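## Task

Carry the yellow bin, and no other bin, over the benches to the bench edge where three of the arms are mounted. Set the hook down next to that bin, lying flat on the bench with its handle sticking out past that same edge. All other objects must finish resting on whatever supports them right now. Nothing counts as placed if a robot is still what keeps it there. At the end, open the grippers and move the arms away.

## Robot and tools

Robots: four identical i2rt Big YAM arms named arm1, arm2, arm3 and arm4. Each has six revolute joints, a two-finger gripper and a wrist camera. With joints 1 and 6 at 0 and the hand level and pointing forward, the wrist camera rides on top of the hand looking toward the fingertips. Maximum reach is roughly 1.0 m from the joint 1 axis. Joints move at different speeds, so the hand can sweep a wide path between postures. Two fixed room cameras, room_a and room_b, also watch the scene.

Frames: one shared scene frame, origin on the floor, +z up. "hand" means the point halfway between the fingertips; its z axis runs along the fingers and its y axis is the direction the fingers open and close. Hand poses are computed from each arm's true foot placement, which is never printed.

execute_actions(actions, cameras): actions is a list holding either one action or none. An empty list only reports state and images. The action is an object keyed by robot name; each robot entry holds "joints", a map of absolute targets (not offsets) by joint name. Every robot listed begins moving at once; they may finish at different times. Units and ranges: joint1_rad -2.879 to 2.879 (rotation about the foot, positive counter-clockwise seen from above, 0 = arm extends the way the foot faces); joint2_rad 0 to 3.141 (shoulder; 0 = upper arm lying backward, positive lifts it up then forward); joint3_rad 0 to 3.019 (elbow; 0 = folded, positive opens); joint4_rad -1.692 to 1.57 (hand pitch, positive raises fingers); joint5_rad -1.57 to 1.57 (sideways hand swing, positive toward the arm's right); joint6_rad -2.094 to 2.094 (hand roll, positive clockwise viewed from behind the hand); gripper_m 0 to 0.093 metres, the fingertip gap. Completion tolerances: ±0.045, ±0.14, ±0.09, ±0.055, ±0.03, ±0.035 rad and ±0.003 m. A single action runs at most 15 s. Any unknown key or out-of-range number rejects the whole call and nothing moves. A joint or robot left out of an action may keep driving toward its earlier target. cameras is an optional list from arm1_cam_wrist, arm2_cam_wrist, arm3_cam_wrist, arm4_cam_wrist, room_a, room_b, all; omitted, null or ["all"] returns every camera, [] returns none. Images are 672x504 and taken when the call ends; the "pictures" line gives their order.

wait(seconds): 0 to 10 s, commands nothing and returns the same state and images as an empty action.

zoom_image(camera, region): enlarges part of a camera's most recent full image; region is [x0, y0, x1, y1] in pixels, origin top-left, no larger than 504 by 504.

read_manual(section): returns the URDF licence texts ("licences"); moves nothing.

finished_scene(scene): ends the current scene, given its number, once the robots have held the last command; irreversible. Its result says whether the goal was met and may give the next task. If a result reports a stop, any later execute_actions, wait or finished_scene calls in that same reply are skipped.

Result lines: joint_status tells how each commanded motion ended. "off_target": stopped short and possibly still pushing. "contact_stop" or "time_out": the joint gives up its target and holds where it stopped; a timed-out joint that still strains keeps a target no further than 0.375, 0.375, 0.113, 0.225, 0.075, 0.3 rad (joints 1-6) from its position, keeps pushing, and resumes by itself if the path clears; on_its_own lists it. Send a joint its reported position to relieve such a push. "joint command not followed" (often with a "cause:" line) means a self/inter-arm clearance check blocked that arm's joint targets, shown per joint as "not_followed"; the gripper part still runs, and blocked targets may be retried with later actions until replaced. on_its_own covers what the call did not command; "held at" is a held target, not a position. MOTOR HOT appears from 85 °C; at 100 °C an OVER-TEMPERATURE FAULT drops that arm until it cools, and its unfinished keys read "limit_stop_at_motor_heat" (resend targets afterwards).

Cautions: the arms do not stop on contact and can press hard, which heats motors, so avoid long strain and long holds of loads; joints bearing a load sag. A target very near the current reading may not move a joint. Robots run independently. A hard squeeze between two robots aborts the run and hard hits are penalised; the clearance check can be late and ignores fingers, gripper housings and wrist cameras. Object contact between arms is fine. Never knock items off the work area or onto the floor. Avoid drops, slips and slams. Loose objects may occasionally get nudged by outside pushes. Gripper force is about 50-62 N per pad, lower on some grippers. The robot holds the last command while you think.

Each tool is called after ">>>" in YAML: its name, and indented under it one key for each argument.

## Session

>>> execute_actions:
  actions: []

Scene clock: 0.00 s.
Motor temperatures (°C, as the motors report them): arm1=[21 23 26 21 20 21] | arm2=[19 20 24 21 22 19] | arm3=[19 22 25 19 20 21] | arm4=[21 23 24 23 21 19]
arm1.joint_positions: joint1_rad=+0.845 joint2_rad=+0.499 joint3_rad=+1.536 joint4_rad=-1.489 joint5_rad=-0.233 joint6_rad=-0.192 gripper_m=+0.095
arm1.joint_status: not commanded
arm1.hand: x=-1.2901 y=-0.5358 z=+1.3226 quat_wxyz=(-0.169, +0.820, -0.200, -0.509) (m; scene frame)
arm2.joint_positions: joint1_rad=-0.457 joint2_rad=+0.373 joint3_rad=+1.322 joint4_rad=-1.556 joint5_rad=-0.257 joint6_rad=-0.109 gripper_m=+0.094
arm2.joint_status: not commanded
arm2.hand: x=-0.2441 y=-0.4824 z=+1.2400 quat_wxyz=(-0.336, +0.580, -0.658, -0.343) (m; scene frame)
arm3.joint_positions: joint1_rad=+0.432 joint2_rad=+0.531 joint3_rad=+1.393 joint4_rad=-1.574 joint5_rad=-0.090 joint6_rad=+0.648 gripper_m=+0.094
arm3.joint_status: not commanded
arm3.hand: x=+0.6028 y=-0.4678 z=+1.2405 quat_wxyz=(-0.028, +0.644, -0.641, -0.417) (m; scene frame)
arm4.joint_positions: joint1_rad=+0.023 joint2_rad=+0.587 joint3_rad=+1.674 joint4_rad=-1.459 joint5_rad=+0.191 joint6_rad=-0.146 gripper_m=+0.095
arm4.joint_status: not commanded
arm4.hand: x=+0.6651 y=+1.6472 z=+1.4113 quat_wxyz=(-0.296, -0.593, -0.571, +0.484) (m; scene frame)
pictures: arm1_cam_wrist, arm2_cam_wrist, arm3_cam_wrist, arm4_cam_wrist, room_a, room_b
Images, in order (width x height): arm1_cam_wrist 672x504, arm2_cam_wrist 672x504, arm3_cam_wrist 672x504, arm4_cam_wrist 672x504, room_a 672x504, room_b 672x504.

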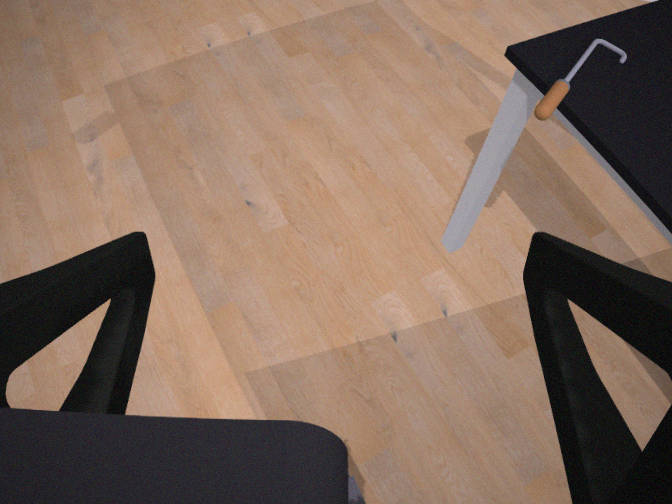

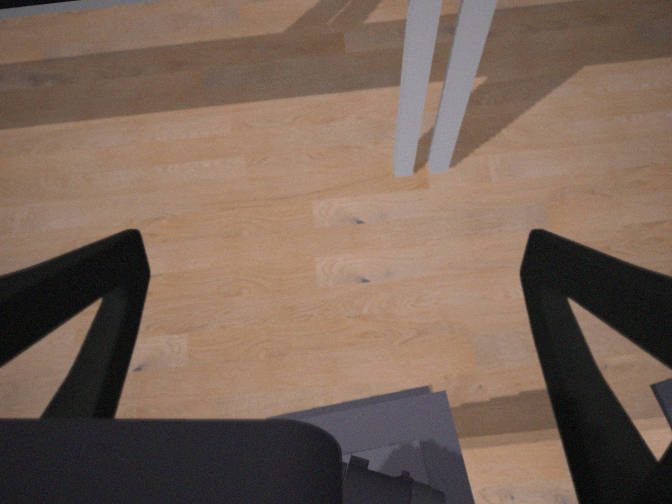

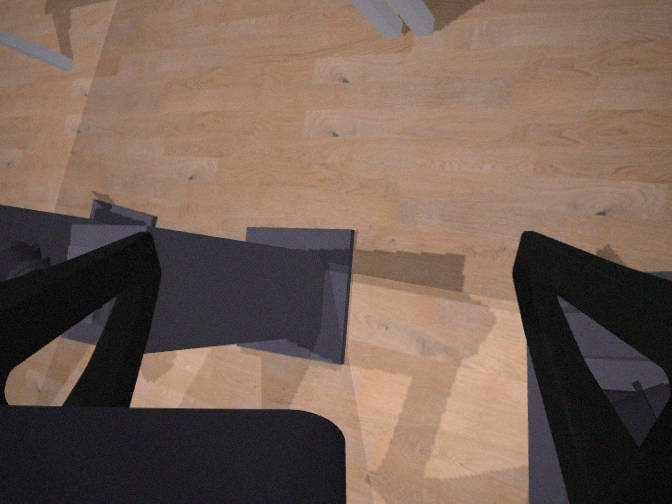

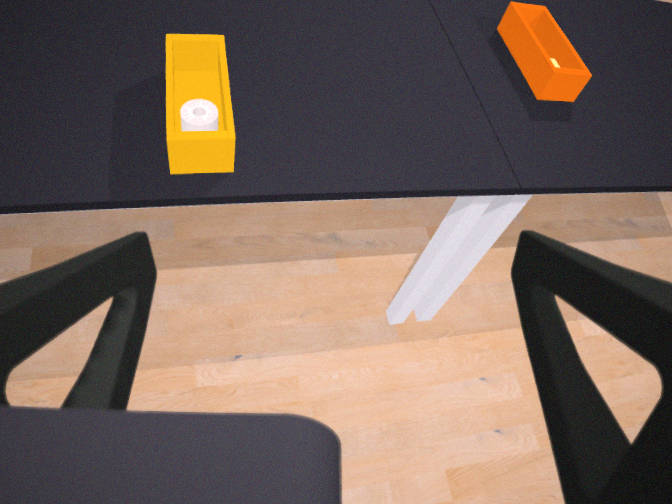

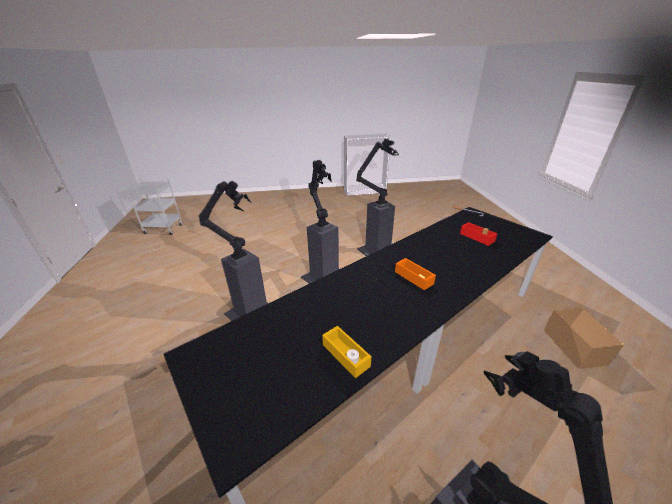

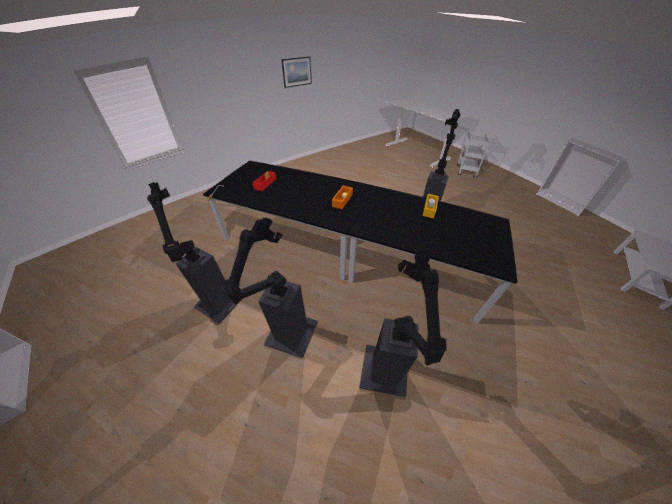

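>>> execute_actions:
  actions:
    - {"arm1":{"joints":{"joint1_rad":0.58,"joint2_rad":1.9,"joint3_rad":1.6,"joint4_rad":-0.2,"joint5_rad":0,"joint6_rad":0}},"arm2":{"joints":{"joint1_rad":0.615,"joint2_rad":1.356,"joint3_rad":0.32,"joint4_rad":1.05,"joint5_rad":0,"joint6_rad":0}},"arm3":{"joints":{"joint1_rad":0.805,"joint2_rad":1.5,"joint3_rad":1.65,"joint4_rad":-1.55,"joint5_rad":0,"joint6_rad":0.44,"gripper_m":0.075}},"arm4":{"joints":{"joint1_rad":0.06,"joint2_rad":1.89,"joint3_rad":0.71,"joint4_rad":0.92,"joint5_rad":0,"joint6_rad":0,"gripper_m":0.07}}}
  cameras: ["arm1_cam_wrist","arm4_cam_wrist","room_a"]

Scene clock: 6.77 s.
Motor temperatures (°C, as the motors report them): arm1=[21 24 27 21 20 21] | arm2=[19 20 25 21 22 19] | arm3=[19 23 26 19 20 21] | arm4=[21 23 24 23 21 19]
arm1.joint_positions: joint1_rad=+0.584 joint2_rad=+1.914 joint3_rad=+1.587 joint4_rad=-0.221 joint5_rad=-0.002 joint6_rad=-0.016 gripper_m=+0.095
arm1.joint_status: all done
arm1.hand: x=-1.5414 y=+0.0856 z=+0.9412 quat_wxyz=(-0.254, +0.752, -0.441, -0.419) (m; scene frame)
arm2.joint_positions: joint1_rad=+0.610 joint2_rad=+1.354 joint3_rad=+0.319 joint4_rad=+1.024 joint5_rad=-0.001 joint6_rad=-0.015 gripper_m=+0.094
arm2.joint_status: all done
arm2.hand: x=-0.5349 y=-0.2571 z=+0.9234 quat_wxyz=(-0.305, +0.643, -0.290, -0.640) (m; scene frame)
arm3.joint_positions: joint1_rad=+0.803 joint2_rad=+1.514 joint3_rad=+1.644 joint4_rad=-1.564 joint5_rad=-0.003 joint6_rad=+0.449 gripper_m=+0.075
arm3.joint_status: all done
arm3.hand: x=+0.3107 y=-0.3250 z=+1.0479 quat_wxyz=(-0.007, +0.866, -0.496, -0.068) (m; scene frame)
arm4.joint_positions: joint1_rad=+0.047 joint2_rad=+1.876 joint3_rad=+0.698 joint4_rad=+0.905 joint5_rad=+0.003 joint6_rad=-0.015 gripper_m=+0.070
arm4.joint_status: all done
arm4.hand: x=+0.6892 y=+1.2096 z=+0.8168 quat_wxyz=(-0.417, -0.568, -0.558, +0.437) (m; scene frame)
pictures: arm1_cam_wrist, arm4_cam_wrist, room_a
Images, in order (width x height): arm1_cam_wrist 672x504, arm4_cam_wrist 672x504, room_a 672x504.

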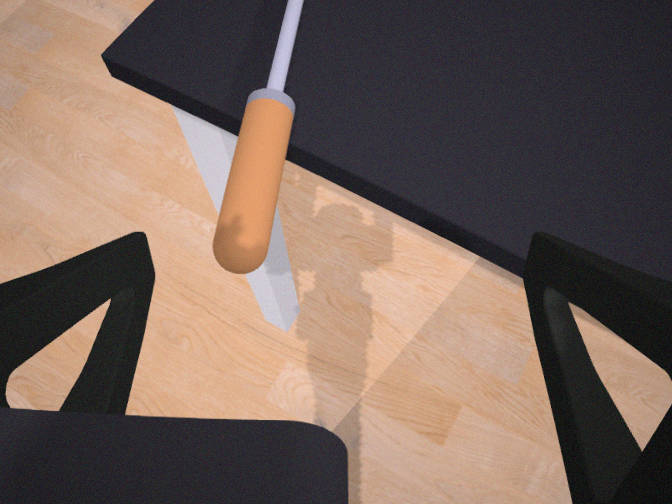

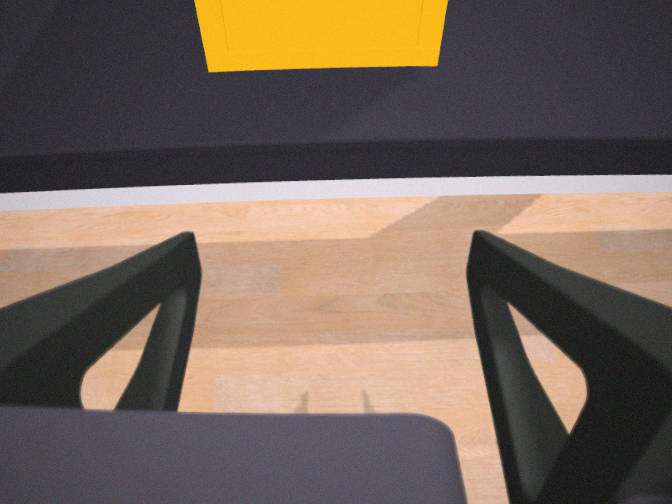

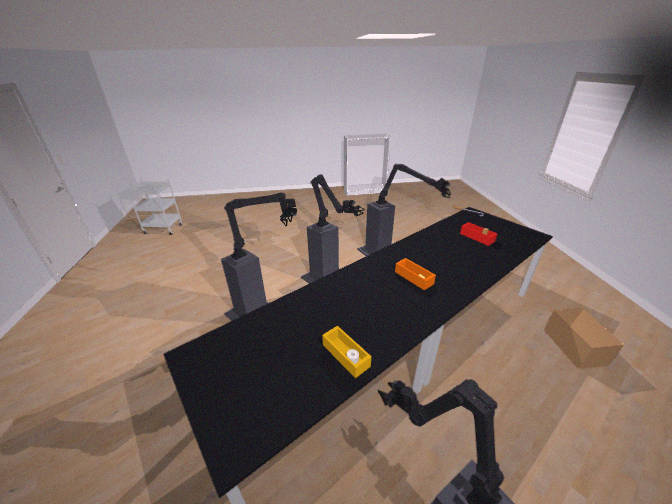

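>>> execute_actions:
  actions:
    - {"arm1":{"joints":{"joint1_rad":0.715,"joint2_rad":2.27,"joint3_rad":1.32,"joint4_rad":0.98,"joint5_rad":0.24,"joint6_rad":-1.57}},"arm4":{"joints":{"joint1_rad":0.068,"joint2_rad":2.0,"joint3_rad":0.98,"joint4_rad":0.8}}}
  cameras: ["arm1_cam_wrist","arm4_cam_wrist"]

Scene clock: 13.73 s.
Motor temperatures (°C, as the motors report them): arm1=[21 25 29 22 20 21] | arm2=[19 20 25 21 22 19] | arm3=[19 23 27 19 20 21] | arm4=[21 24 25 23 21 19]
arm1.joint_positions: joint1_rad=+0.714 joint2_rad=+2.260 joint3_rad=+1.295 joint4_rad=+0.957 joint5_rad=+0.238 joint6_rad=-1.554 gripper_m=+0.095
arm1.joint_status: all done
arm1.hand: x=-1.5885 y=+0.0462 z=+0.7914 quat_wxyz=(-0.691, +0.697, +0.131, -0.140) (m; scene frame)
arm2.joint_positions: joint1_rad=+0.610 joint2_rad=+1.354 joint3_rad=+0.319 joint4_rad=+1.024 joint5_rad=-0.001 joint6_rad=-0.015 gripper_m=+0.094
arm2.joint_status: not commanded
arm2.hand: x=-0.5349 y=-0.2571 z=+0.9234 quat_wxyz=(-0.305, +0.643, -0.290, -0.640) (m; scene frame)
arm3.joint_positions: joint1_rad=+0.803 joint2_rad=+1.514 joint3_rad=+1.644 joint4_rad=-1.564 joint5_rad=-0.003 joint6_rad=+0.449 gripper_m=+0.075
arm3.joint_status: not commanded
arm3.hand: x=+0.3107 y=-0.3250 z=+1.0479 quat_wxyz=(-0.007, +0.866, -0.496, -0.068) (m; scene frame)
arm4.joint_positions: joint1_rad=+0.055 joint2_rad=+2.000 joint3_rad=+0.964 joint4_rad=+0.805 joint5_rad=+0.003 joint6_rad=-0.015 gripper_m=+0.070
arm4.joint_status: all done
arm4.hand: x=+0.6921 y=+1.1177 z=+0.8263 quat_wxyz=(-0.431, -0.557, -0.552, +0.447) (m; scene frame)
pictures: arm1_cam_wrist, arm4_cam_wrist
Images, in order (width x height): arm1_cam_wrist 672x504, arm4_cam_wrist 672x504.

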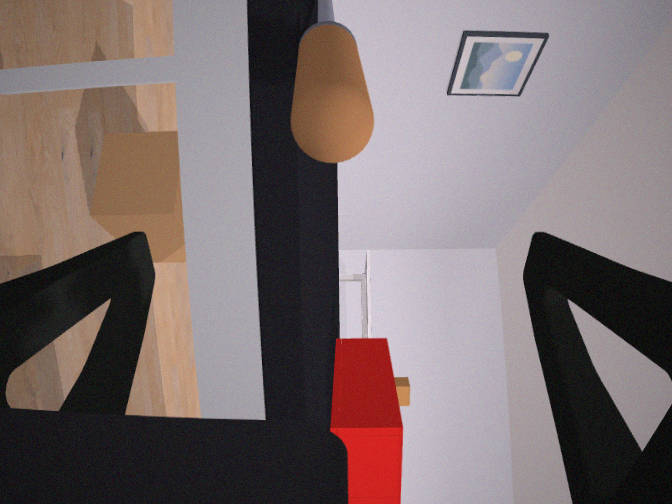

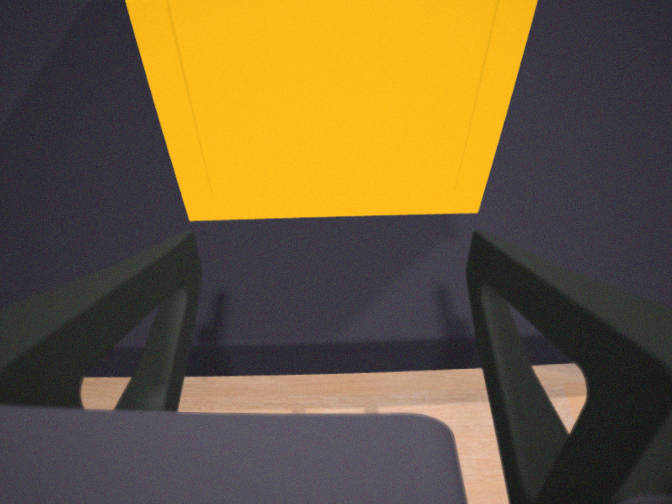

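>>> execute_actions:
  actions:
    - {"arm1":{"joints":{"joint1_rad":0.70,"joint2_rad":2.375,"joint3_rad":1.58,"joint4_rad":0.84,"joint5_rad":0.225}},"arm4":{"joints":{"joint2_rad":2.10,"joint3_rad":1.19,"joint4_rad":0.69}}}
  cameras: []

>>> execute_actions:
  actions:
    - {"arm1":{"joints":{"joint1_rad":0.685,"joint2_rad":2.49,"joint3_rad":1.82,"joint4_rad":0.715,"joint5_rad":0.21}},"arm4":{"joints":{"joint2_rad":2.21,"joint3_rad":1.42,"joint4_rad":0.57}}}
  cameras: ["arm1_cam_wrist","arm4_cam_wrist"]

Scene clock: 19.23 s.
Motor temperatures (°C, as the motors report them): arm1=[21 26 30 22 20 21] | arm2=[19 20 25 21 22 19] | arm3=[19 24 28 19 20 21] | arm4=[21 25 25 23 21 19]
arm1.joint_positions: joint1_rad=+0.707 joint2_rad=+2.382 joint3_rad=+1.538 joint4_rad=+0.848 joint5_rad=+0.228 joint6_rad=-1.555 gripper_m=+0.095
arm1.joint_status: all done
arm1.hand: x=-1.6226 y=+0.1012 z=+0.7851 quat_wxyz=(-0.694, +0.693, +0.131, -0.142) (m; scene frame)
arm2.joint_positions: joint1_rad=+0.610 joint2_rad=+1.354 joint3_rad=+0.319 joint4_rad=+1.024 joint5_rad=-0.001 joint6_rad=-0.015 gripper_m=+0.094
arm2.joint_status: not commanded
arm2.hand: x=-0.5349 y=-0.2571 z=+0.9234 quat_wxyz=(-0.305, +0.643, -0.290, -0.640) (m; scene frame)
arm3.joint_positions: joint1_rad=+0.803 joint2_rad=+1.514 joint3_rad=+1.644 joint4_rad=-1.564 joint5_rad=-0.003 joint6_rad=+0.449 gripper_m=+0.075
arm3.joint_status: not commanded
arm3.hand: x=+0.3107 y=-0.3250 z=+1.0479 quat_wxyz=(-0.007, +0.866, -0.496, -0.068) (m; scene frame)
arm4.joint_positions: joint1_rad=+0.055 joint2_rad=+2.093 joint3_rad=+1.160 joint4_rad=+0.696 joint5_rad=+0.002 joint6_rad=-0.015 gripper_m=+0.070
arm4.joint_status: all done
arm4.hand: x=+0.6910 y=+1.0570 z=+0.8252 quat_wxyz=(-0.430, -0.558, -0.553, +0.445) (m; scene frame)
pictures: none
No camera images: the call's "cameras" was empty. Leave "cameras" out to get every camera's image.

Scene clock: 20.27 s.
Motor temperatures (°C, as the motors report them): arm1=[21 26 30 22 20 21] | arm2=[19 20 25 21 22 19] | arm3=[19 24 28 19 20 21] | arm4=[21 25 25 23 21 19]
arm1.joint_positions: joint1_rad=+0.688 joint2_rad=+2.497 joint3_rad=+1.772 joint4_rad=+0.724 joint5_rad=+0.212 joint6_rad=-1.555 gripper_m=+0.095
arm1.joint_status: all done
arm1.hand: x=-1.6422 y=+0.1533 z=+0.7779 quat_wxyz=(-0.693, +0.695, +0.130, -0.140) (m; scene frame)
arm2.joint_positions: joint1_rad=+0.610 joint2_rad=+1.354 joint3_rad=+0.319 joint4_rad=+1.024 joint5_rad=-0.001 joint6_rad=-0.015 gripper_m=+0.094
arm2.joint_status: not commanded
arm2.hand: x=-0.5349 y=-0.2571 z=+0.9234 quat_wxyz=(-0.305, +0.643, -0.290, -0.640) (m; scene frame)
arm3.joint_positions: joint1_rad=+0.803 joint2_rad=+1.514 joint3_rad=+1.644 joint4_rad=-1.564 joint5_rad=-0.003 joint6_rad=+0.449 gripper_m=+0.075
arm3.joint_status: not commanded
arm3.hand: x=+0.3107 y=-0.3250 z=+1.0479 quat_wxyz=(-0.007, +0.866, -0.496, -0.068) (m; scene frame)
arm4.joint_positions: joint1_rad=+0.055 joint2_rad=+2.202 joint3_rad=+1.385 joint4_rad=+0.576 joint5_rad=+0.002 joint6_rad=-0.015 gripper_m=+0.070
arm4.joint_status: all done
arm4.hand: x=+0.6897 y=+0.9929 z=+0.8236 quat_wxyz=(-0.428, -0.559, -0.554, +0.444) (m; scene frame)
pictures: arm1_cam_wrist, arm4_cam_wrist
Images, in order (width x height): arm1_cam_wrist 672x504, arm4_cam_wrist 672x504.

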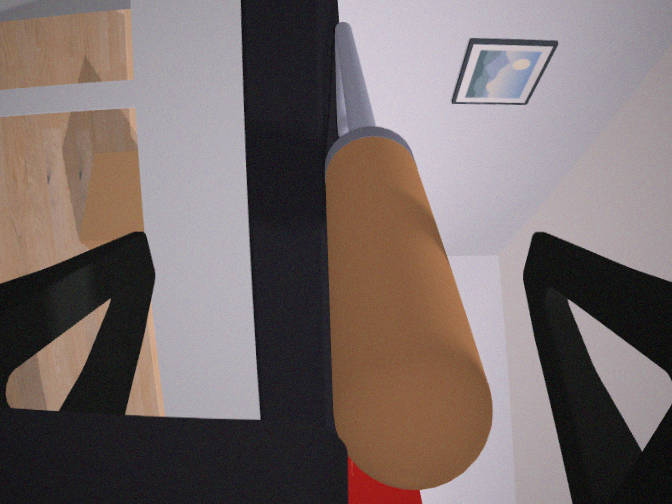

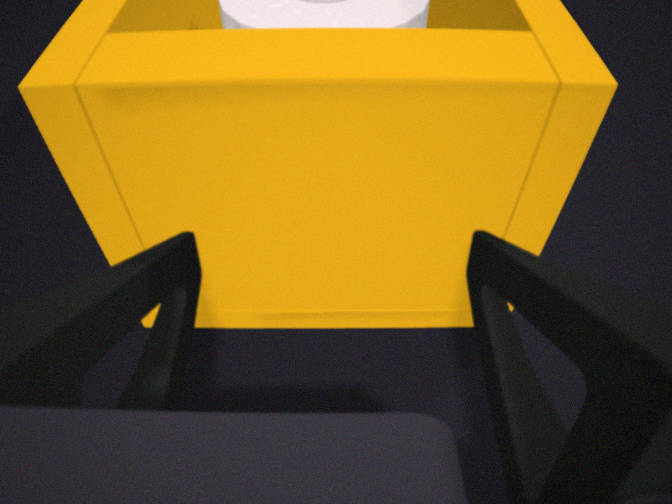

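>>> execute_actions:
  actions:
    - {"arm1":{"joints":{"joint1_rad":0.672,"joint2_rad":2.465}},"arm4":{"joints":{"joint2_rad":2.33,"joint3_rad":1.68,"joint4_rad":0.44}}}
  cameras: ["arm1_cam_wrist"]

>>> execute_actions:
  actions:
    - {"arm1":{"joints":{"gripper_m":0}},"arm4":{"joints":{"joint2_rad":2.485,"joint3_rad":1.99,"joint4_rad":0.28}}}
  cameras: ["arm1_cam_wrist","arm4_cam_wrist"]

Scene clock: 25.20 s.
Motor temperatures (°C, as the motors report them): arm1=[21 28 32 22 20 21] | arm2=[19 20 25 21 22 19] | arm3=[19 24 28 19 20 21] | arm4=[21 26 26 23 21 19]
arm1.joint_positions: joint1_rad=+0.678 joint2_rad=+2.482 joint3_rad=+1.772 joint4_rad=+0.724 joint5_rad=+0.212 joint6_rad=-1.555 gripper_m=+0.095
arm1.joint_status: all done
arm1.hand: x=-1.6347 y=+0.1592 z=+0.7906 quat_wxyz=(-0.698, +0.691, +0.125, -0.139) (m; scene frame)
arm2.joint_positions: joint1_rad=+0.610 joint2_rad=+1.354 joint3_rad=+0.319 joint4_rad=+1.024 joint5_rad=-0.001 joint6_rad=-0.015 gripper_m=+0.094
arm2.joint_status: not commanded
arm2.hand: x=-0.5349 y=-0.2571 z=+0.9234 quat_wxyz=(-0.305, +0.643, -0.290, -0.640) (m; scene frame)
arm3.joint_positions: joint1_rad=+0.803 joint2_rad=+1.514 joint3_rad=+1.644 joint4_rad=-1.564 joint5_rad=-0.003 joint6_rad=+0.449 gripper_m=+0.075
arm3.joint_status: not commanded
arm3.hand: x=+0.3107 y=-0.3250 z=+1.0479 quat_wxyz=(-0.007, +0.866, -0.496, -0.068) (m; scene frame)
arm4.joint_positions: joint1_rad=+0.055 joint2_rad=+2.321 joint3_rad=+1.641 joint4_rad=+0.445 joint5_rad=+0.002 joint6_rad=-0.015 gripper_m=+0.070
arm4.joint_status: all done
arm4.hand: x=+0.6884 y=+0.9271 z=+0.8289 quat_wxyz=(-0.430, -0.557, -0.552, +0.446) (m; scene frame)
pictures: arm1_cam_wrist
Images, in order (width x height): arm1_cam_wrist 672x504.

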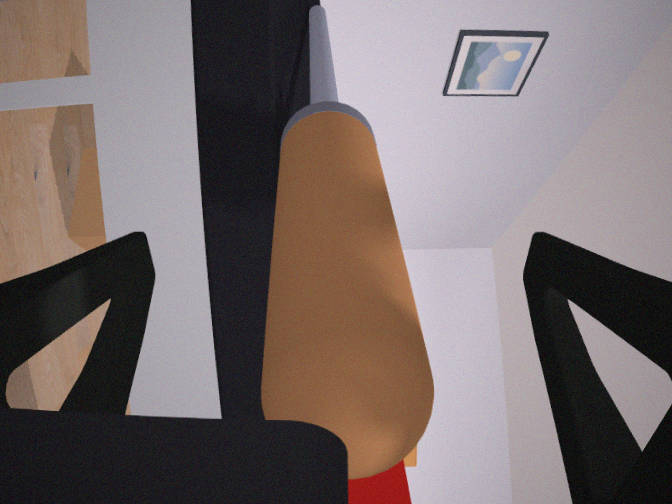

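Scene clock: 26.27 s.
Motor temperatures (°C, as the motors report them): arm1=[21 28 32 22 20 21] | arm2=[19 20 25 21 22 19] | arm3=[19 24 29 19 20 21] | arm4=[21 26 27 23 21 19]
arm1.joint_positions: joint1_rad=+0.678 joint2_rad=+2.482 joint3_rad=+1.772 joint4_rad=+0.721 joint5_rad=+0.212 joint6_rad=-1.556 gripper_m=+0.030
arm1.joint_status: gripper_m off_target (ended at +0.030, target +0.000)
arm1.hand: x=-1.6348 y=+0.1592 z=+0.7898 quat_wxyz=(-0.697, +0.692, +0.125, -0.138) (m; scene frame)
arm2.joint_positions: joint1_rad=+0.610 joint2_rad=+1.354 joint3_rad=+0.319 joint4_rad=+1.024 joint5_rad=-0.001 joint6_rad=-0.015 gripper_m=+0.094
arm2.joint_status: not commanded
arm2.hand: x=-0.5349 y=-0.2571 z=+0.9234 quat_wxyz=(-0.305, +0.643, -0.290, -0.640) (m; scene frame)
arm3.joint_positions: joint1_rad=+0.803 joint2_rad=+1.514 joint3_rad=+1.644 joint4_rad=-1.564 joint5_rad=-0.003 joint6_rad=+0.449 gripper_m=+0.075
arm3.joint_status: not commanded
arm3.hand: x=+0.3107 y=-0.3250 z=+1.0479 quat_wxyz=(-0.007, +0.866, -0.496, -0.068) (m; scene frame)
arm4.joint_positions: joint1_rad=+0.055 joint2_rad=+2.472 joint3_rad=+1.949 joint4_rad=+0.286 joint5_rad=+0.002 joint6_rad=-0.013 gripper_m=+0.070
arm4.joint_status: all done
arm4.hand: x=+0.6871 y=+0.8624 z=+0.8286 quat_wxyz=(-0.430, -0.558, -0.553, +0.445) (m; scene frame)
pictures: arm1_cam_wrist, arm4_cam_wrist
Images, in order (width x height): arm1_cam_wrist 672x504, arm4_cam_wrist 672x504.

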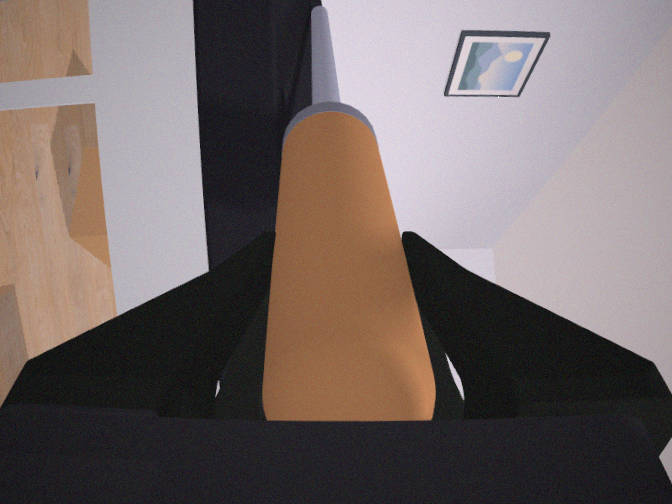

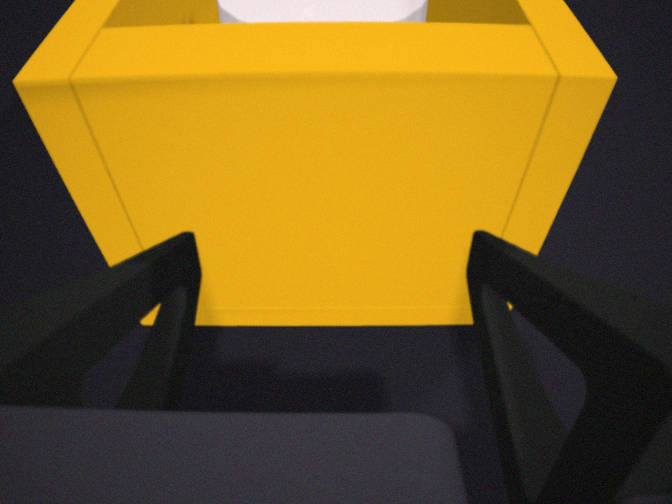

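>>> execute_actions:
  actions:
    - {"arm1":{"joints":{"joint2_rad":1.3,"joint4_rad":-0.1,"joint5_rad":0}},"arm2":{"joints":{"joint1_rad":0.96,"joint2_rad":2.19,"joint3_rad":0.45,"joint4_rad":1.5}},"arm4":{"joints":{"joint2_rad":2.64,"joint3_rad":2.31,"joint4_rad":0.12}}}
  cameras: ["arm1_cam_wrist"]

>>> execute_actions:
  actions:
    - {"arm1":{"joints":{"joint1_rad":-0.83,"joint3_rad":1.37,"joint4_rad":-1.21}},"arm4":{"joints":{"joint2_rad":2.40,"joint3_rad":1.95,"joint4_rad":0.3}}}
  cameras: ["arm1_cam_wrist"]

>>> execute_actions:
  actions:
    - {"arm1":{"joints":{"joint2_rad":1.62,"joint6_rad":-1.97}},"arm4":{"joints":{"joint2_rad":2.0}}}
  cameras: ["arm1_cam_wrist","arm2_cam_wrist","room_b"]

Scene clock: 38.30 s.
Motor temperatures (°C, as the motors report them): arm1=[21 29 35 22 20 21] | arm2=[19 20 25 21 22 19] | arm3=[19 24 29 19 20 21] | arm4=[21 28 29 23 21 19]
arm1.joint_positions: joint1_rad=+0.672 joint2_rad=+1.330 joint3_rad=+1.787 joint4_rad=-0.131 joint5_rad=+0.000 joint6_rad=-1.558 gripper_m=+0.030
arm1.joint_status: all done
arm1.hand: x=-1.4848 y=-0.1267 z=+1.4893 quat_wxyz=(-0.777, +0.560, +0.164, -0.238) (m; scene frame)
arm2.joint_positions: joint1_rad=+0.963 joint2_rad=+2.184 joint3_rad=+0.442 joint4_rad=+1.474 joint5_rad=+0.000 joint6_rad=-0.014 gripper_m=+0.094
arm2.joint_status: all done
arm2.hand: x=-0.6533 y=-0.3641 z=+0.6980 quat_wxyz=(-0.165, +0.768, -0.193, -0.589) (m; scene frame)
arm3.joint_positions: joint1_rad=+0.803 joint2_rad=+1.514 joint3_rad=+1.644 joint4_rad=-1.564 joint5_rad=-0.003 joint6_rad=+0.449 gripper_m=+0.075
arm3.joint_status: not commanded
arm3.hand: x=+0.3107 y=-0.3250 z=+1.0479 quat_wxyz=(-0.007, +0.866, -0.496, -0.068) (m; scene frame)
arm4.joint_positions: joint1_rad=+0.055 joint2_rad=+2.621 joint3_rad=+2.266 joint4_rad=+0.126 joint5_rad=+0.002 joint6_rad=-0.013 gripper_m=+0.070
arm4.joint_status: all done
arm4.hand: x=+0.6861 y=+0.8115 z=+0.8357 quat_wxyz=(-0.432, -0.557, -0.551, +0.447) (m; scene frame)
pictures: arm1_cam_wrist
Images, in order (width x height): arm1_cam_wrist 672x504.

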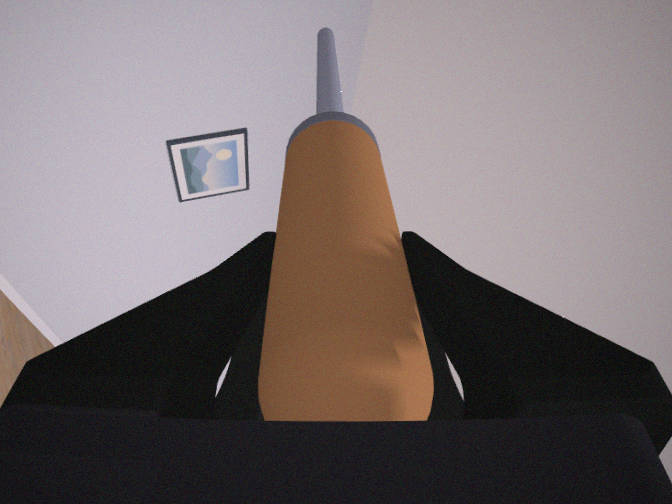

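Scene clock: 40.20 s.
Motor temperatures (°C, as the motors report them): arm1=[21 29 35 22 20 21] | arm2=[19 20 25 21 22 19] | arm3=[19 24 29 19 20 21] | arm4=[21 28 29 23 21 19]
arm1.joint_positions: joint1_rad=-0.833 joint2_rad=+1.318 joint3_rad=+1.332 joint4_rad=-1.209 joint5_rad=+0.000 joint6_rad=-1.558 gripper_m=+0.030
arm1.joint_status: all done
arm1.hand: x=-0.7987 y=-0.3263 z=+1.0192 quat_wxyz=(-0.168, +0.876, -0.444, +0.082) (m; scene frame)
arm2.joint_positions: joint1_rad=+0.963 joint2_rad=+2.184 joint3_rad=+0.442 joint4_rad=+1.474 joint5_rad=+0.000 joint6_rad=-0.014 gripper_m=+0.094
arm2.joint_status: not commanded
arm2.hand: x=-0.6533 y=-0.3641 z=+0.6980 quat_wxyz=(-0.165, +0.768, -0.193, -0.589) (m; scene frame)
arm3.joint_positions: joint1_rad=+0.803 joint2_rad=+1.514 joint3_rad=+1.644 joint4_rad=-1.564 joint5_rad=-0.003 joint6_rad=+0.449 gripper_m=+0.075
arm3.joint_status: not commanded
arm3.hand: x=+0.3107 y=-0.3250 z=+1.0479 quat_wxyz=(-0.007, +0.866, -0.496, -0.068) (m; scene frame)
arm4.joint_positions: joint1_rad=+0.055 joint2_rad=+2.373 joint3_rad=+1.947 joint4_rad=+0.292 joint5_rad=+0.002 joint6_rad=-0.013 gripper_m=+0.070
arm4.joint_status: all done
arm4.hand: x=+0.6869 y=+0.8603 z=+0.9188 quat_wxyz=(-0.458, -0.535, -0.529, +0.473) (m; scene frame)
pictures: arm1_cam_wrist
Images, in order (width x height): arm1_cam_wrist 672x504.

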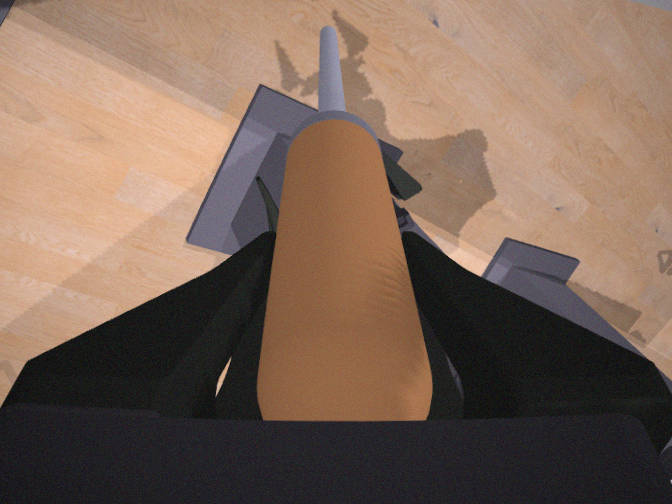

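Scene clock: 41.93 s.
Motor temperatures (°C, as the motors report them): arm1=[21 29 35 21 20 21] | arm2=[19 20 25 21 22 19] | arm3=[19 24 29 19 20 21] | arm4=[21 28 29 23 21 19]
arm1.joint_positions: joint1_rad=-0.833 joint2_rad=+1.645 joint3_rad=+1.332 joint4_rad=-1.209 joint5_rad=+0.000 joint6_rad=-1.954 gripper_m=+0.030
arm1.joint_status: all done
arm1.hand: x=-0.7762 y=-0.3093 z=+0.8682 quat_wxyz=(-0.020, +0.963, -0.267, +0.015) (m; scene frame)
arm2.joint_positions: joint1_rad=+0.963 joint2_rad=+2.184 joint3_rad=+0.442 joint4_rad=+1.474 joint5_rad=+0.000 joint6_rad=-0.014 gripper_m=+0.094
arm2.joint_status: not commanded
arm2.hand: x=-0.6533 y=-0.3641 z=+0.6980 quat_wxyz=(-0.165, +0.768, -0.193, -0.589) (m; scene frame)
arm3.joint_positions: joint1_rad=+0.803 joint2_rad=+1.514 joint3_rad=+1.644 joint4_rad=-1.564 joint5_rad=-0.003 joint6_rad=+0.449 gripper_m=+0.075
arm3.joint_status: not commanded
arm3.hand: x=+0.3107 y=-0.3250 z=+1.0479 quat_wxyz=(-0.007, +0.866, -0.496, -0.068) (m; scene frame)
arm4.joint_positions: joint1_rad=+0.055 joint2_rad=+1.997 joint3_rad=+1.938 joint4_rad=+0.303 joint5_rad=+0.002 joint6_rad=-0.013 gripper_m=+0.070
arm4.joint_status: all done
arm4.hand: x=+0.6878 y=+0.9331 z=+1.2491 quat_wxyz=(-0.548, -0.438, -0.433, +0.566) (m; scene frame)
pictures: arm1_cam_wrist, arm2_cam_wrist, room_b
Images, in order (width x height): arm1_cam_wrist 672x504, arm2_cam_wrist 672x504, room_b 672x504.

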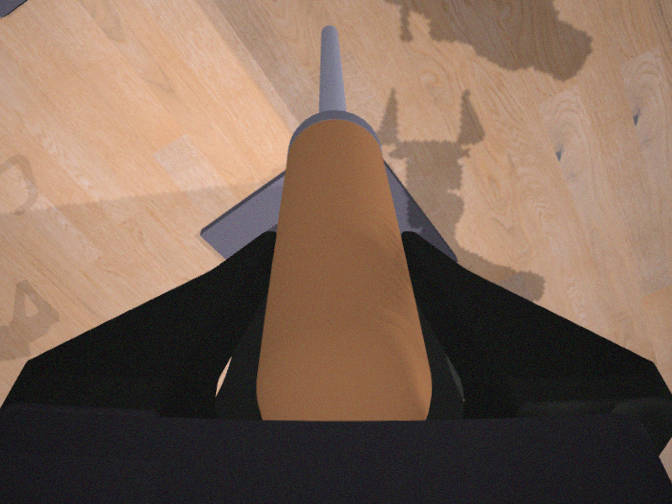

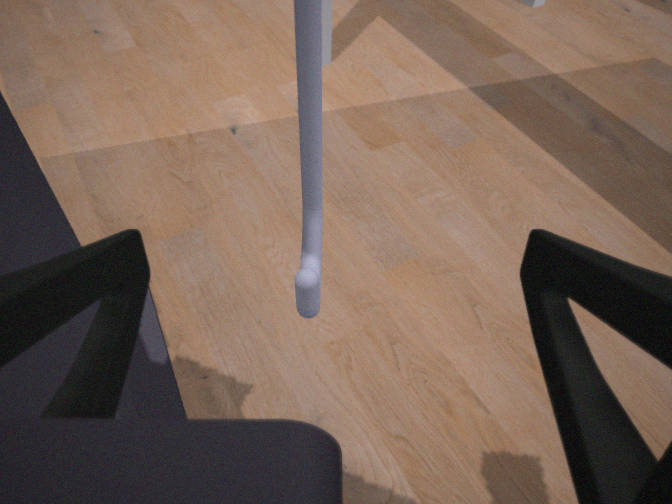

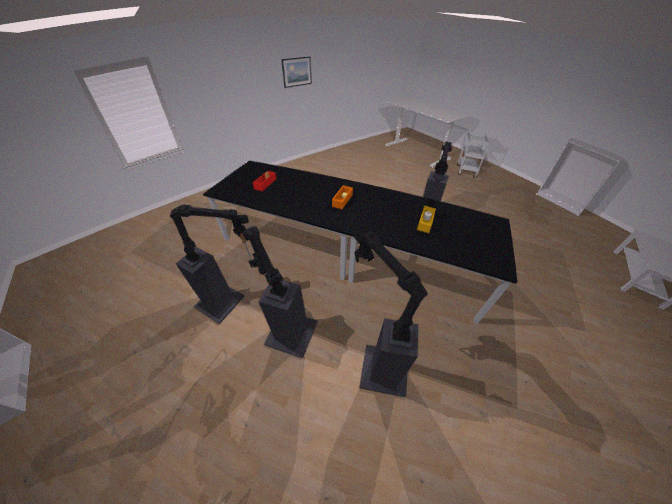

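>>> execute_actions:
  actions:
    - {"arm1":{"joints":{"joint5_rad":-0.05}},"arm2":{"joints":{"joint1_rad":0.98,"joint2_rad":2.2,"joint3_rad":0.88,"joint4_rad":1.32}},"arm4":{"joints":{"joint2_rad":1.7,"joint4_rad":-0.45,"gripper_m":0.093}}}
  cameras: ["arm1_cam_wrist","arm2_cam_wrist"]

Scene clock: 45.57 s.
Motor temperatures (°C, as the motors report them): arm1=[21 28 36 21 20 21] | arm2=[19 20 25 21 22 19] | arm3=[19 24 29 19 20 21] | arm4=[21 28 29 23 21 19]
arm1.joint_positions: joint1_rad=-0.833 joint2_rad=+1.645 joint3_rad=+1.332 joint4_rad=-1.209 joint5_rad=-0.049 joint6_rad=-1.954 gripper_m=+0.030
arm1.joint_status: all done
arm1.hand: x=-0.7813 y=-0.3026 z=+0.8684 quat_wxyz=(-0.035, +0.963, -0.266, -0.004) (m; scene frame)
arm2.joint_positions: joint1_rad=+0.971 joint2_rad=+2.191 joint3_rad=+0.865 joint4_rad=+1.334 joint5_rad=+0.000 joint6_rad=-0.014 gripper_m=+0.094
arm2.joint_status: all done
arm2.hand: x=-0.8020 y=-0.2870 z=+0.7709 quat_wxyz=(-0.188, +0.680, -0.167, -0.689) (m; scene frame)
arm3.joint_positions: joint1_rad=+0.803 joint2_rad=+1.514 joint3_rad=+1.644 joint4_rad=-1.564 joint5_rad=-0.003 joint6_rad=+0.449 gripper_m=+0.075
arm3.joint_status: not commanded
arm3.hand: x=+0.3107 y=-0.3250 z=+1.0479 quat_wxyz=(-0.007, +0.866, -0.496, -0.068) (m; scene frame)
arm4.joint_positions: joint1_rad=+0.055 joint2_rad=+1.699 joint3_rad=+1.939 joint4_rad=-0.446 joint5_rad=+0.002 joint6_rad=-0.013 gripper_m=+0.093
arm4.joint_status: all done
arm4.hand: x=+0.6900 y=+1.0438 z=+1.3024 quat_wxyz=(-0.439, -0.552, -0.546, +0.453) (m; scene frame)
pictures: arm1_cam_wrist, arm2_cam_wrist
Images, in order (width x height): arm1_cam_wrist 672x504, arm2_cam_wrist 672x504.

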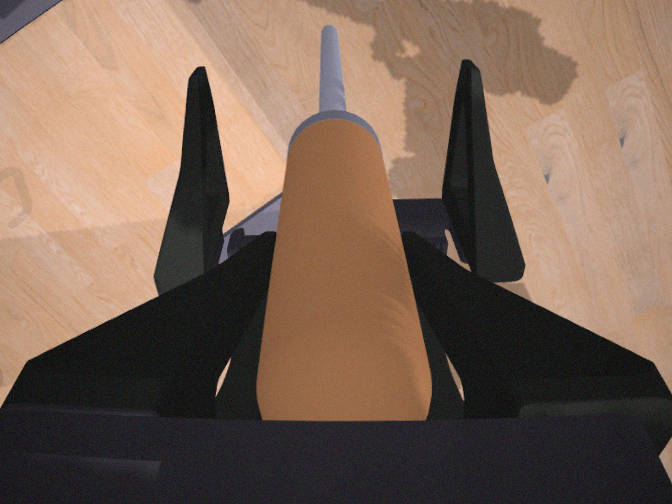

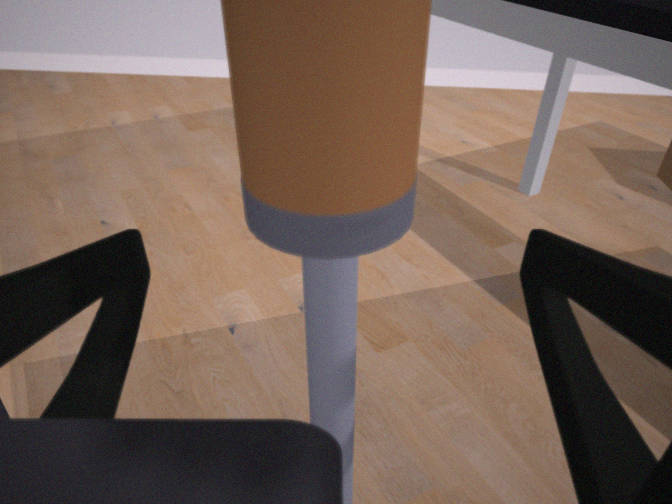

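Lower arm2 about 2.5 cm, then close.

>>> execute_actions:
  actions:
    - {"arm2":{"joints":{"joint2_rad":2.245}}}
  cameras: []

>>> execute_actions:
  actions:
    - {"arm2":{"joints":{"gripper_m":0}}}
  cameras: ["arm1_cam_wrist","arm2_cam_wrist"]

Scene clock: 48.97 s.
Motor temperatures (°C, as the motors report them): arm1=[21 28 36 21 20 21] | arm2=[19 20 25 21 22 19] | arm3=[19 24 29 19 20 21] | arm4=[21 28 30 23 21 19]
arm1.joint_positions: joint1_rad=-0.833 joint2_rad=+1.645 joint3_rad=+1.332 joint4_rad=-1.209 joint5_rad=-0.049 joint6_rad=-1.954 gripper_m=+0.030
arm1.joint_status: not commanded
arm1.hand: x=-0.7813 y=-0.3026 z=+0.8684 quat_wxyz=(-0.035, +0.963, -0.266, -0.004) (m; scene frame)
arm2.joint_positions: joint1_rad=+0.971 joint2_rad=+2.237 joint3_rad=+0.865 joint4_rad=+1.332 joint5_rad=+0.000 joint6_rad=-0.014 gripper_m=+0.094
arm2.joint_status: all done
arm2.hand: x=-0.7975 y=-0.2891 z=+0.7421 quat_wxyz=(-0.184, +0.696, -0.171, -0.672) (m; scene frame)
arm3.joint_positions: joint1_rad=+0.803 joint2_rad=+1.514 joint3_rad=+1.644 joint4_rad=-1.564 joint5_rad=-0.003 joint6_rad=+0.449 gripper_m=+0.075
arm3.joint_status: not commanded
arm3.hand: x=+0.3107 y=-0.3250 z=+1.0479 quat_wxyz=(-0.007, +0.866, -0.496, -0.068) (m; scene frame)
arm4.joint_positions: joint1_rad=+0.055 joint2_rad=+1.699 joint3_rad=+1.939 joint4_rad=-0.446 joint5_rad=+0.002 joint6_rad=-0.013 gripper_m=+0.093
arm4.joint_status: not commanded
arm4.hand: x=+0.6900 y=+1.0438 z=+1.3024 quat_wxyz=(-0.439, -0.552, -0.546, +0.453) (m; scene frame)
pictures: none
No camera images: the call's "cameras" was empty. Leave "cameras" out to get every camera's image.

Scene clock: 49.70 s.
Motor temperatures (°C, as the motors report them): arm1=[21 28 36 21 20 21] | arm2=[19 21 25 21 22 19] | arm3=[19 24 29 19 20 21] | arm4=[21 28 30 23 21 19]
arm1.joint_positions: joint1_rad=-0.833 joint2_rad=+1.645 joint3_rad=+1.332 joint4_rad=-1.209 joint5_rad=-0.049 joint6_rad=-1.954 gripper_m=+0.030
arm1.joint_status: not commanded
arm1.hand: x=-0.7813 y=-0.3026 z=+0.8684 quat_wxyz=(-0.035, +0.963, -0.266, -0.004) (m; scene frame)
arm2.joint_positions: joint1_rad=+0.972 joint2_rad=+2.237 joint3_rad=+0.865 joint4_rad=+1.332 joint5_rad=-0.001 joint6_rad=-0.014 gripper_m=+0.009
arm2.joint_status: gripper_m off_target (ended at +0.009, target +0.000)
arm2.hand: x=-0.7977 y=-0.2894 z=+0.7421 quat_wxyz=(-0.183, +0.696, -0.171, -0.672) (m; scene frame)
arm3.joint_positions: joint1_rad=+0.803 joint2_rad=+1.514 joint3_rad=+1.644 joint4_rad=-1.564 joint5_rad=-0.003 joint6_rad=+0.449 gripper_m=+0.075
arm3.joint_status: not commanded
arm3.hand: x=+0.3107 y=-0.3250 z=+1.0479 quat_wxyz=(-0.007, +0.866, -0.496, -0.068) (m; scene frame)
arm4.joint_positions: joint1_rad=+0.055 joint2_rad=+1.699 joint3_rad=+1.939 joint4_rad=-0.446 joint5_rad=+0.002 joint6_rad=-0.013 gripper_m=+0.093
arm4.joint_status: not commanded
arm4.hand: x=+0.6900 y=+1.0438 z=+1.3024 quat_wxyz=(-0.439, -0.552, -0.546, +0.453) (m; scene frame)
pictures: arm1_cam_wrist, arm2_cam_wrist
Images, in order (width x height): arm1_cam_wrist 672x504, arm2_cam_wrist 672x504.

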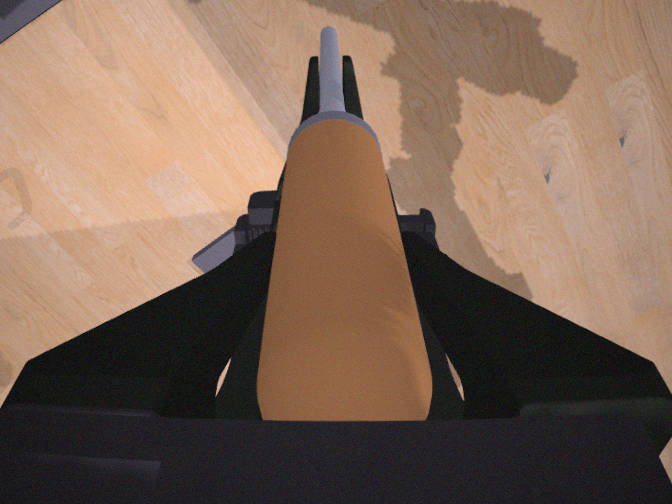

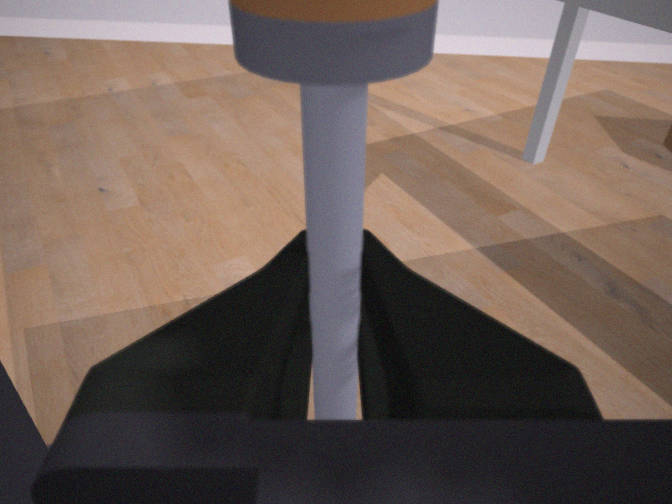

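>>> execute_actions:
  actions:
    - {"arm1":{"joints":{"gripper_m":0.075}},"arm2":{"joints":{"joint2_rad":2.21,"joint4_rad":1.36}}}
  cameras: []

>>> execute_actions:
  actions:
    - {"arm1":{"joints":{"joint2_rad":1.4}}}
  cameras: []

>>> execute_actions:
  actions:
    - {"arm1":{"joints":{"joint2_rad":0.8}},"arm2":{"joints":{"joint1_rad":-1.148}}}
  cameras: ["arm2_cam_wrist"]

>>> execute_actions:
  actions:
    - {"arm1":{"joints":{"joint1_rad":-0.4}},"arm3":{"joints":{"joint1_rad":0.79,"joint2_rad":1.68,"joint3_rad":1.48,"joint4_rad":-1.33}}}
  cameras: ["arm3_cam_wrist"]

Scene clock: 55.67 s.
Motor temperatures (°C, as the motors report them): arm1=[21 28 36 21 20 21] | arm2=[19 21 25 21 22 19] | arm3=[19 24 29 19 20 21] | arm4=[21 28 30 23 21 19]
arm1.joint_positions: joint1_rad=-0.833 joint2_rad=+1.631 joint3_rad=+1.332 joint4_rad=-1.209 joint5_rad=-0.049 joint6_rad=-1.954 gripper_m=+0.075
arm1.joint_status: all done
arm1.hand: x=-0.7814 y=-0.3027 z=+0.8749 quat_wxyz=(-0.040, +0.963, -0.266, +0.000) (m; scene frame)
arm2.joint_positions: joint1_rad=+0.972 joint2_rad=+2.237 joint3_rad=+0.865 joint4_rad=+1.332 joint5_rad=-0.001 joint6_rad=-0.013 gripper_m=+0.009
arm2.joint_status: all done
arm2.hand: x=-0.7977 y=-0.2894 z=+0.7421 quat_wxyz=(-0.183, +0.696, -0.171, -0.672) (m; scene frame)
arm3.joint_positions: joint1_rad=+0.803 joint2_rad=+1.514 joint3_rad=+1.644 joint4_rad=-1.564 joint5_rad=-0.003 joint6_rad=+0.449 gripper_m=+0.075
arm3.joint_status: not commanded
arm3.hand: x=+0.3107 y=-0.3250 z=+1.0479 quat_wxyz=(-0.007, +0.866, -0.496, -0.068) (m; scene frame)
arm4.joint_positions: joint1_rad=+0.055 joint2_rad=+1.699 joint3_rad=+1.939 joint4_rad=-0.446 joint5_rad=+0.002 joint6_rad=-0.013 gripper_m=+0.093
arm4.joint_status: not commanded
arm4.hand: x=+0.6900 y=+1.0438 z=+1.3024 quat_wxyz=(-0.439, -0.552, -0.546, +0.453) (m; scene frame)
pictures: none
No camera images: the call's "cameras" was empty. Leave "cameras" out to get every camera's image.

Scene clock: 56.90 s.
Motor temperatures (°C, as the motors report them): arm1=[21 28 36 21 20 21] | arm2=[19 21 25 21 22 19] | arm3=[19 24 29 19 20 21] | arm4=[21 28 30 23 21 19]
arm1.joint_positions: joint1_rad=-0.833 joint2_rad=+1.400 joint3_rad=+1.332 joint4_rad=-1.209 joint5_rad=-0.049 joint6_rad=-1.954 gripper_m=+0.075
arm1.joint_status: all done
arm1.hand: x=-0.7944 y=-0.3125 z=+0.9822 quat_wxyz=(-0.131, +0.954, -0.261, +0.070) (m; scene frame)
arm2.joint_positions: joint1_rad=+0.972 joint2_rad=+2.237 joint3_rad=+0.865 joint4_rad=+1.332 joint5_rad=-0.001 joint6_rad=-0.013 gripper_m=+0.009
arm2.joint_status: not commanded
arm2.hand: x=-0.7977 y=-0.2894 z=+0.7421 quat_wxyz=(-0.183, +0.696, -0.171, -0.672) (m; scene frame)
arm3.joint_positions: joint1_rad=+0.803 joint2_rad=+1.514 joint3_rad=+1.644 joint4_rad=-1.564 joint5_rad=-0.003 joint6_rad=+0.449 gripper_m=+0.075
arm3.joint_status: not commanded
arm3.hand: x=+0.3107 y=-0.3250 z=+1.0479 quat_wxyz=(-0.007, +0.866, -0.496, -0.068) (m; scene frame)
arm4.joint_positions: joint1_rad=+0.055 joint2_rad=+1.699 joint3_rad=+1.939 joint4_rad=-0.446 joint5_rad=+0.002 joint6_rad=-0.013 gripper_m=+0.093
arm4.joint_status: not commanded
arm4.hand: x=+0.6900 y=+1.0438 z=+1.3024 quat_wxyz=(-0.439, -0.552, -0.546, +0.453) (m; scene frame)
pictures: none
No camera images: the call's "cameras" was empty. Leave "cameras" out to get every camera's image.

Scene clock: 59.10 s.
Motor temperatures (°C, as the motors report them): arm1=[21 27 37 21 20 21] | arm2=[19 21 25 21 22 19] | arm3=[19 24 29 19 20 21] | arm4=[21 27 30 23 21 19]
arm1.joint_positions: joint1_rad=-0.833 joint2_rad=+0.806 joint3_rad=+1.341 joint4_rad=-1.209 joint5_rad=-0.049 joint6_rad=-1.955 gripper_m=+0.075
arm1.joint_status: all done
arm1.hand: x=-0.9124 y=-0.4015 z=+1.2203 quat_wxyz=(-0.358, +0.871, -0.230, +0.246) (m; scene frame)
arm2.joint_positions: joint1_rad=-1.157 joint2_rad=+2.237 joint3_rad=+0.870 joint4_rad=+1.332 joint5_rad=+0.002 joint6_rad=-0.013 gripper_m=+0.009
arm2.joint_status: all done
arm2.hand: x=+0.3068 y=-0.2904 z=+0.7383 quat_wxyz=(-0.674, +0.178, -0.696, -0.175) (m; scene frame)
arm3.joint_positions: joint1_rad=+0.803 joint2_rad=+1.514 joint3_rad=+1.644 joint4_rad=-1.564 joint5_rad=-0.003 joint6_rad=+0.449 gripper_m=+0.075
arm3.joint_status: not commanded
arm3.hand: x=+0.3107 y=-0.3250 z=+1.0479 quat_wxyz=(-0.007, +0.866, -0.496, -0.068) (m; scene frame)
arm4.joint_positions: joint1_rad=+0.055 joint2_rad=+1.699 joint3_rad=+1.939 joint4_rad=-0.446 joint5_rad=+0.002 joint6_rad=-0.013 gripper_m=+0.093
arm4.joint_status: not commanded
arm4.hand: x=+0.6900 y=+1.0438 z=+1.3024 quat_wxyz=(-0.439, -0.552, -0.546, +0.453) (m; scene frame)
pictures: arm2_cam_wrist
Images, in order (width x height): arm2_cam_wrist 672x504.

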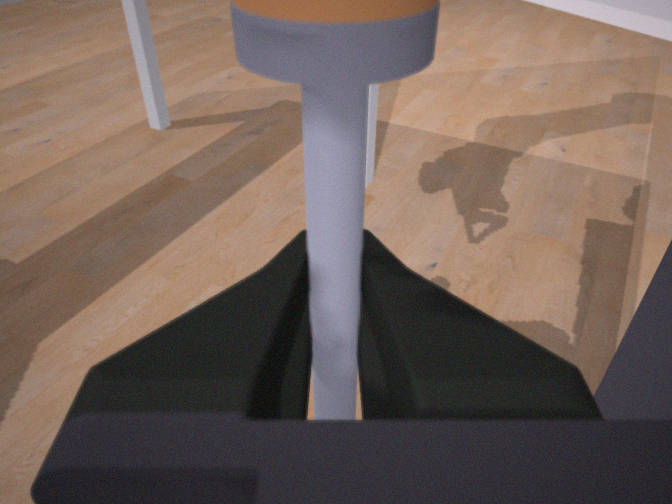

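Scene clock: 60.27 s.
Motor temperatures (°C, as the motors report them): arm1=[21 27 37 21 20 21] | arm2=[19 21 25 21 22 19] | arm3=[19 24 29 19 20 21] | arm4=[21 27 30 23 21 19]
arm1.joint_positions: joint1_rad=-0.403 joint2_rad=+0.806 joint3_rad=+1.341 joint4_rad=-1.209 joint5_rad=-0.049 joint6_rad=-1.955 gripper_m=+0.075
arm1.joint_status: all done
arm1.hand: x=-1.0214 y=-0.3125 z=+1.2202 quat_wxyz=(-0.402, +0.900, -0.039, +0.164) (m; scene frame)
arm2.joint_positions: joint1_rad=-1.157 joint2_rad=+2.237 joint3_rad=+0.870 joint4_rad=+1.332 joint5_rad=+0.002 joint6_rad=-0.013 gripper_m=+0.009
arm2.joint_status: not commanded
arm2.hand: x=+0.3068 y=-0.2904 z=+0.7383 quat_wxyz=(-0.674, +0.178, -0.696, -0.175) (m; scene frame)
arm3.joint_positions: joint1_rad=+0.797 joint2_rad=+1.697 joint3_rad=+1.473 joint4_rad=-1.349 joint5_rad=-0.003 joint6_rad=+0.449 gripper_m=+0.075
arm3.joint_status: all done
arm3.hand: x=+0.2894 y=-0.3062 z=+0.8966 quat_wxyz=(-0.002, +0.866, -0.499, +0.001) (m; scene frame)
arm4.joint_positions: joint1_rad=+0.055 joint2_rad=+1.699 joint3_rad=+1.939 joint4_rad=-0.446 joint5_rad=+0.002 joint6_rad=-0.013 gripper_m=+0.093
arm4.joint_status: not commanded
arm4.hand: x=+0.6900 y=+1.0438 z=+1.3024 quat_wxyz=(-0.439, -0.552, -0.546, +0.453) (m; scene frame)
pictures: arm3_cam_wrist
Images, in order (width x height): arm3_cam_wrist 672x504.

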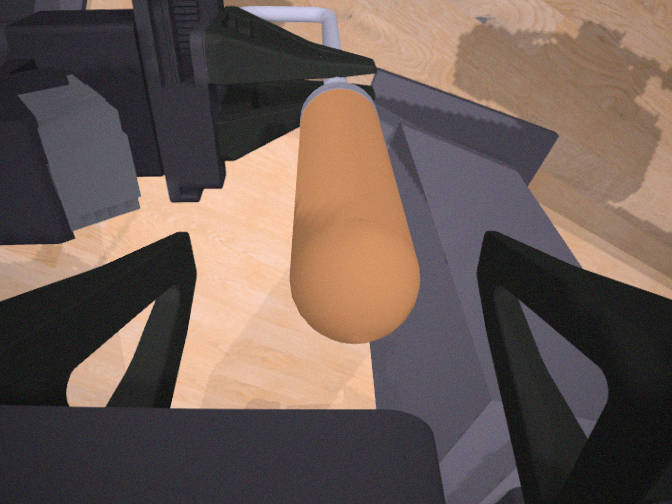

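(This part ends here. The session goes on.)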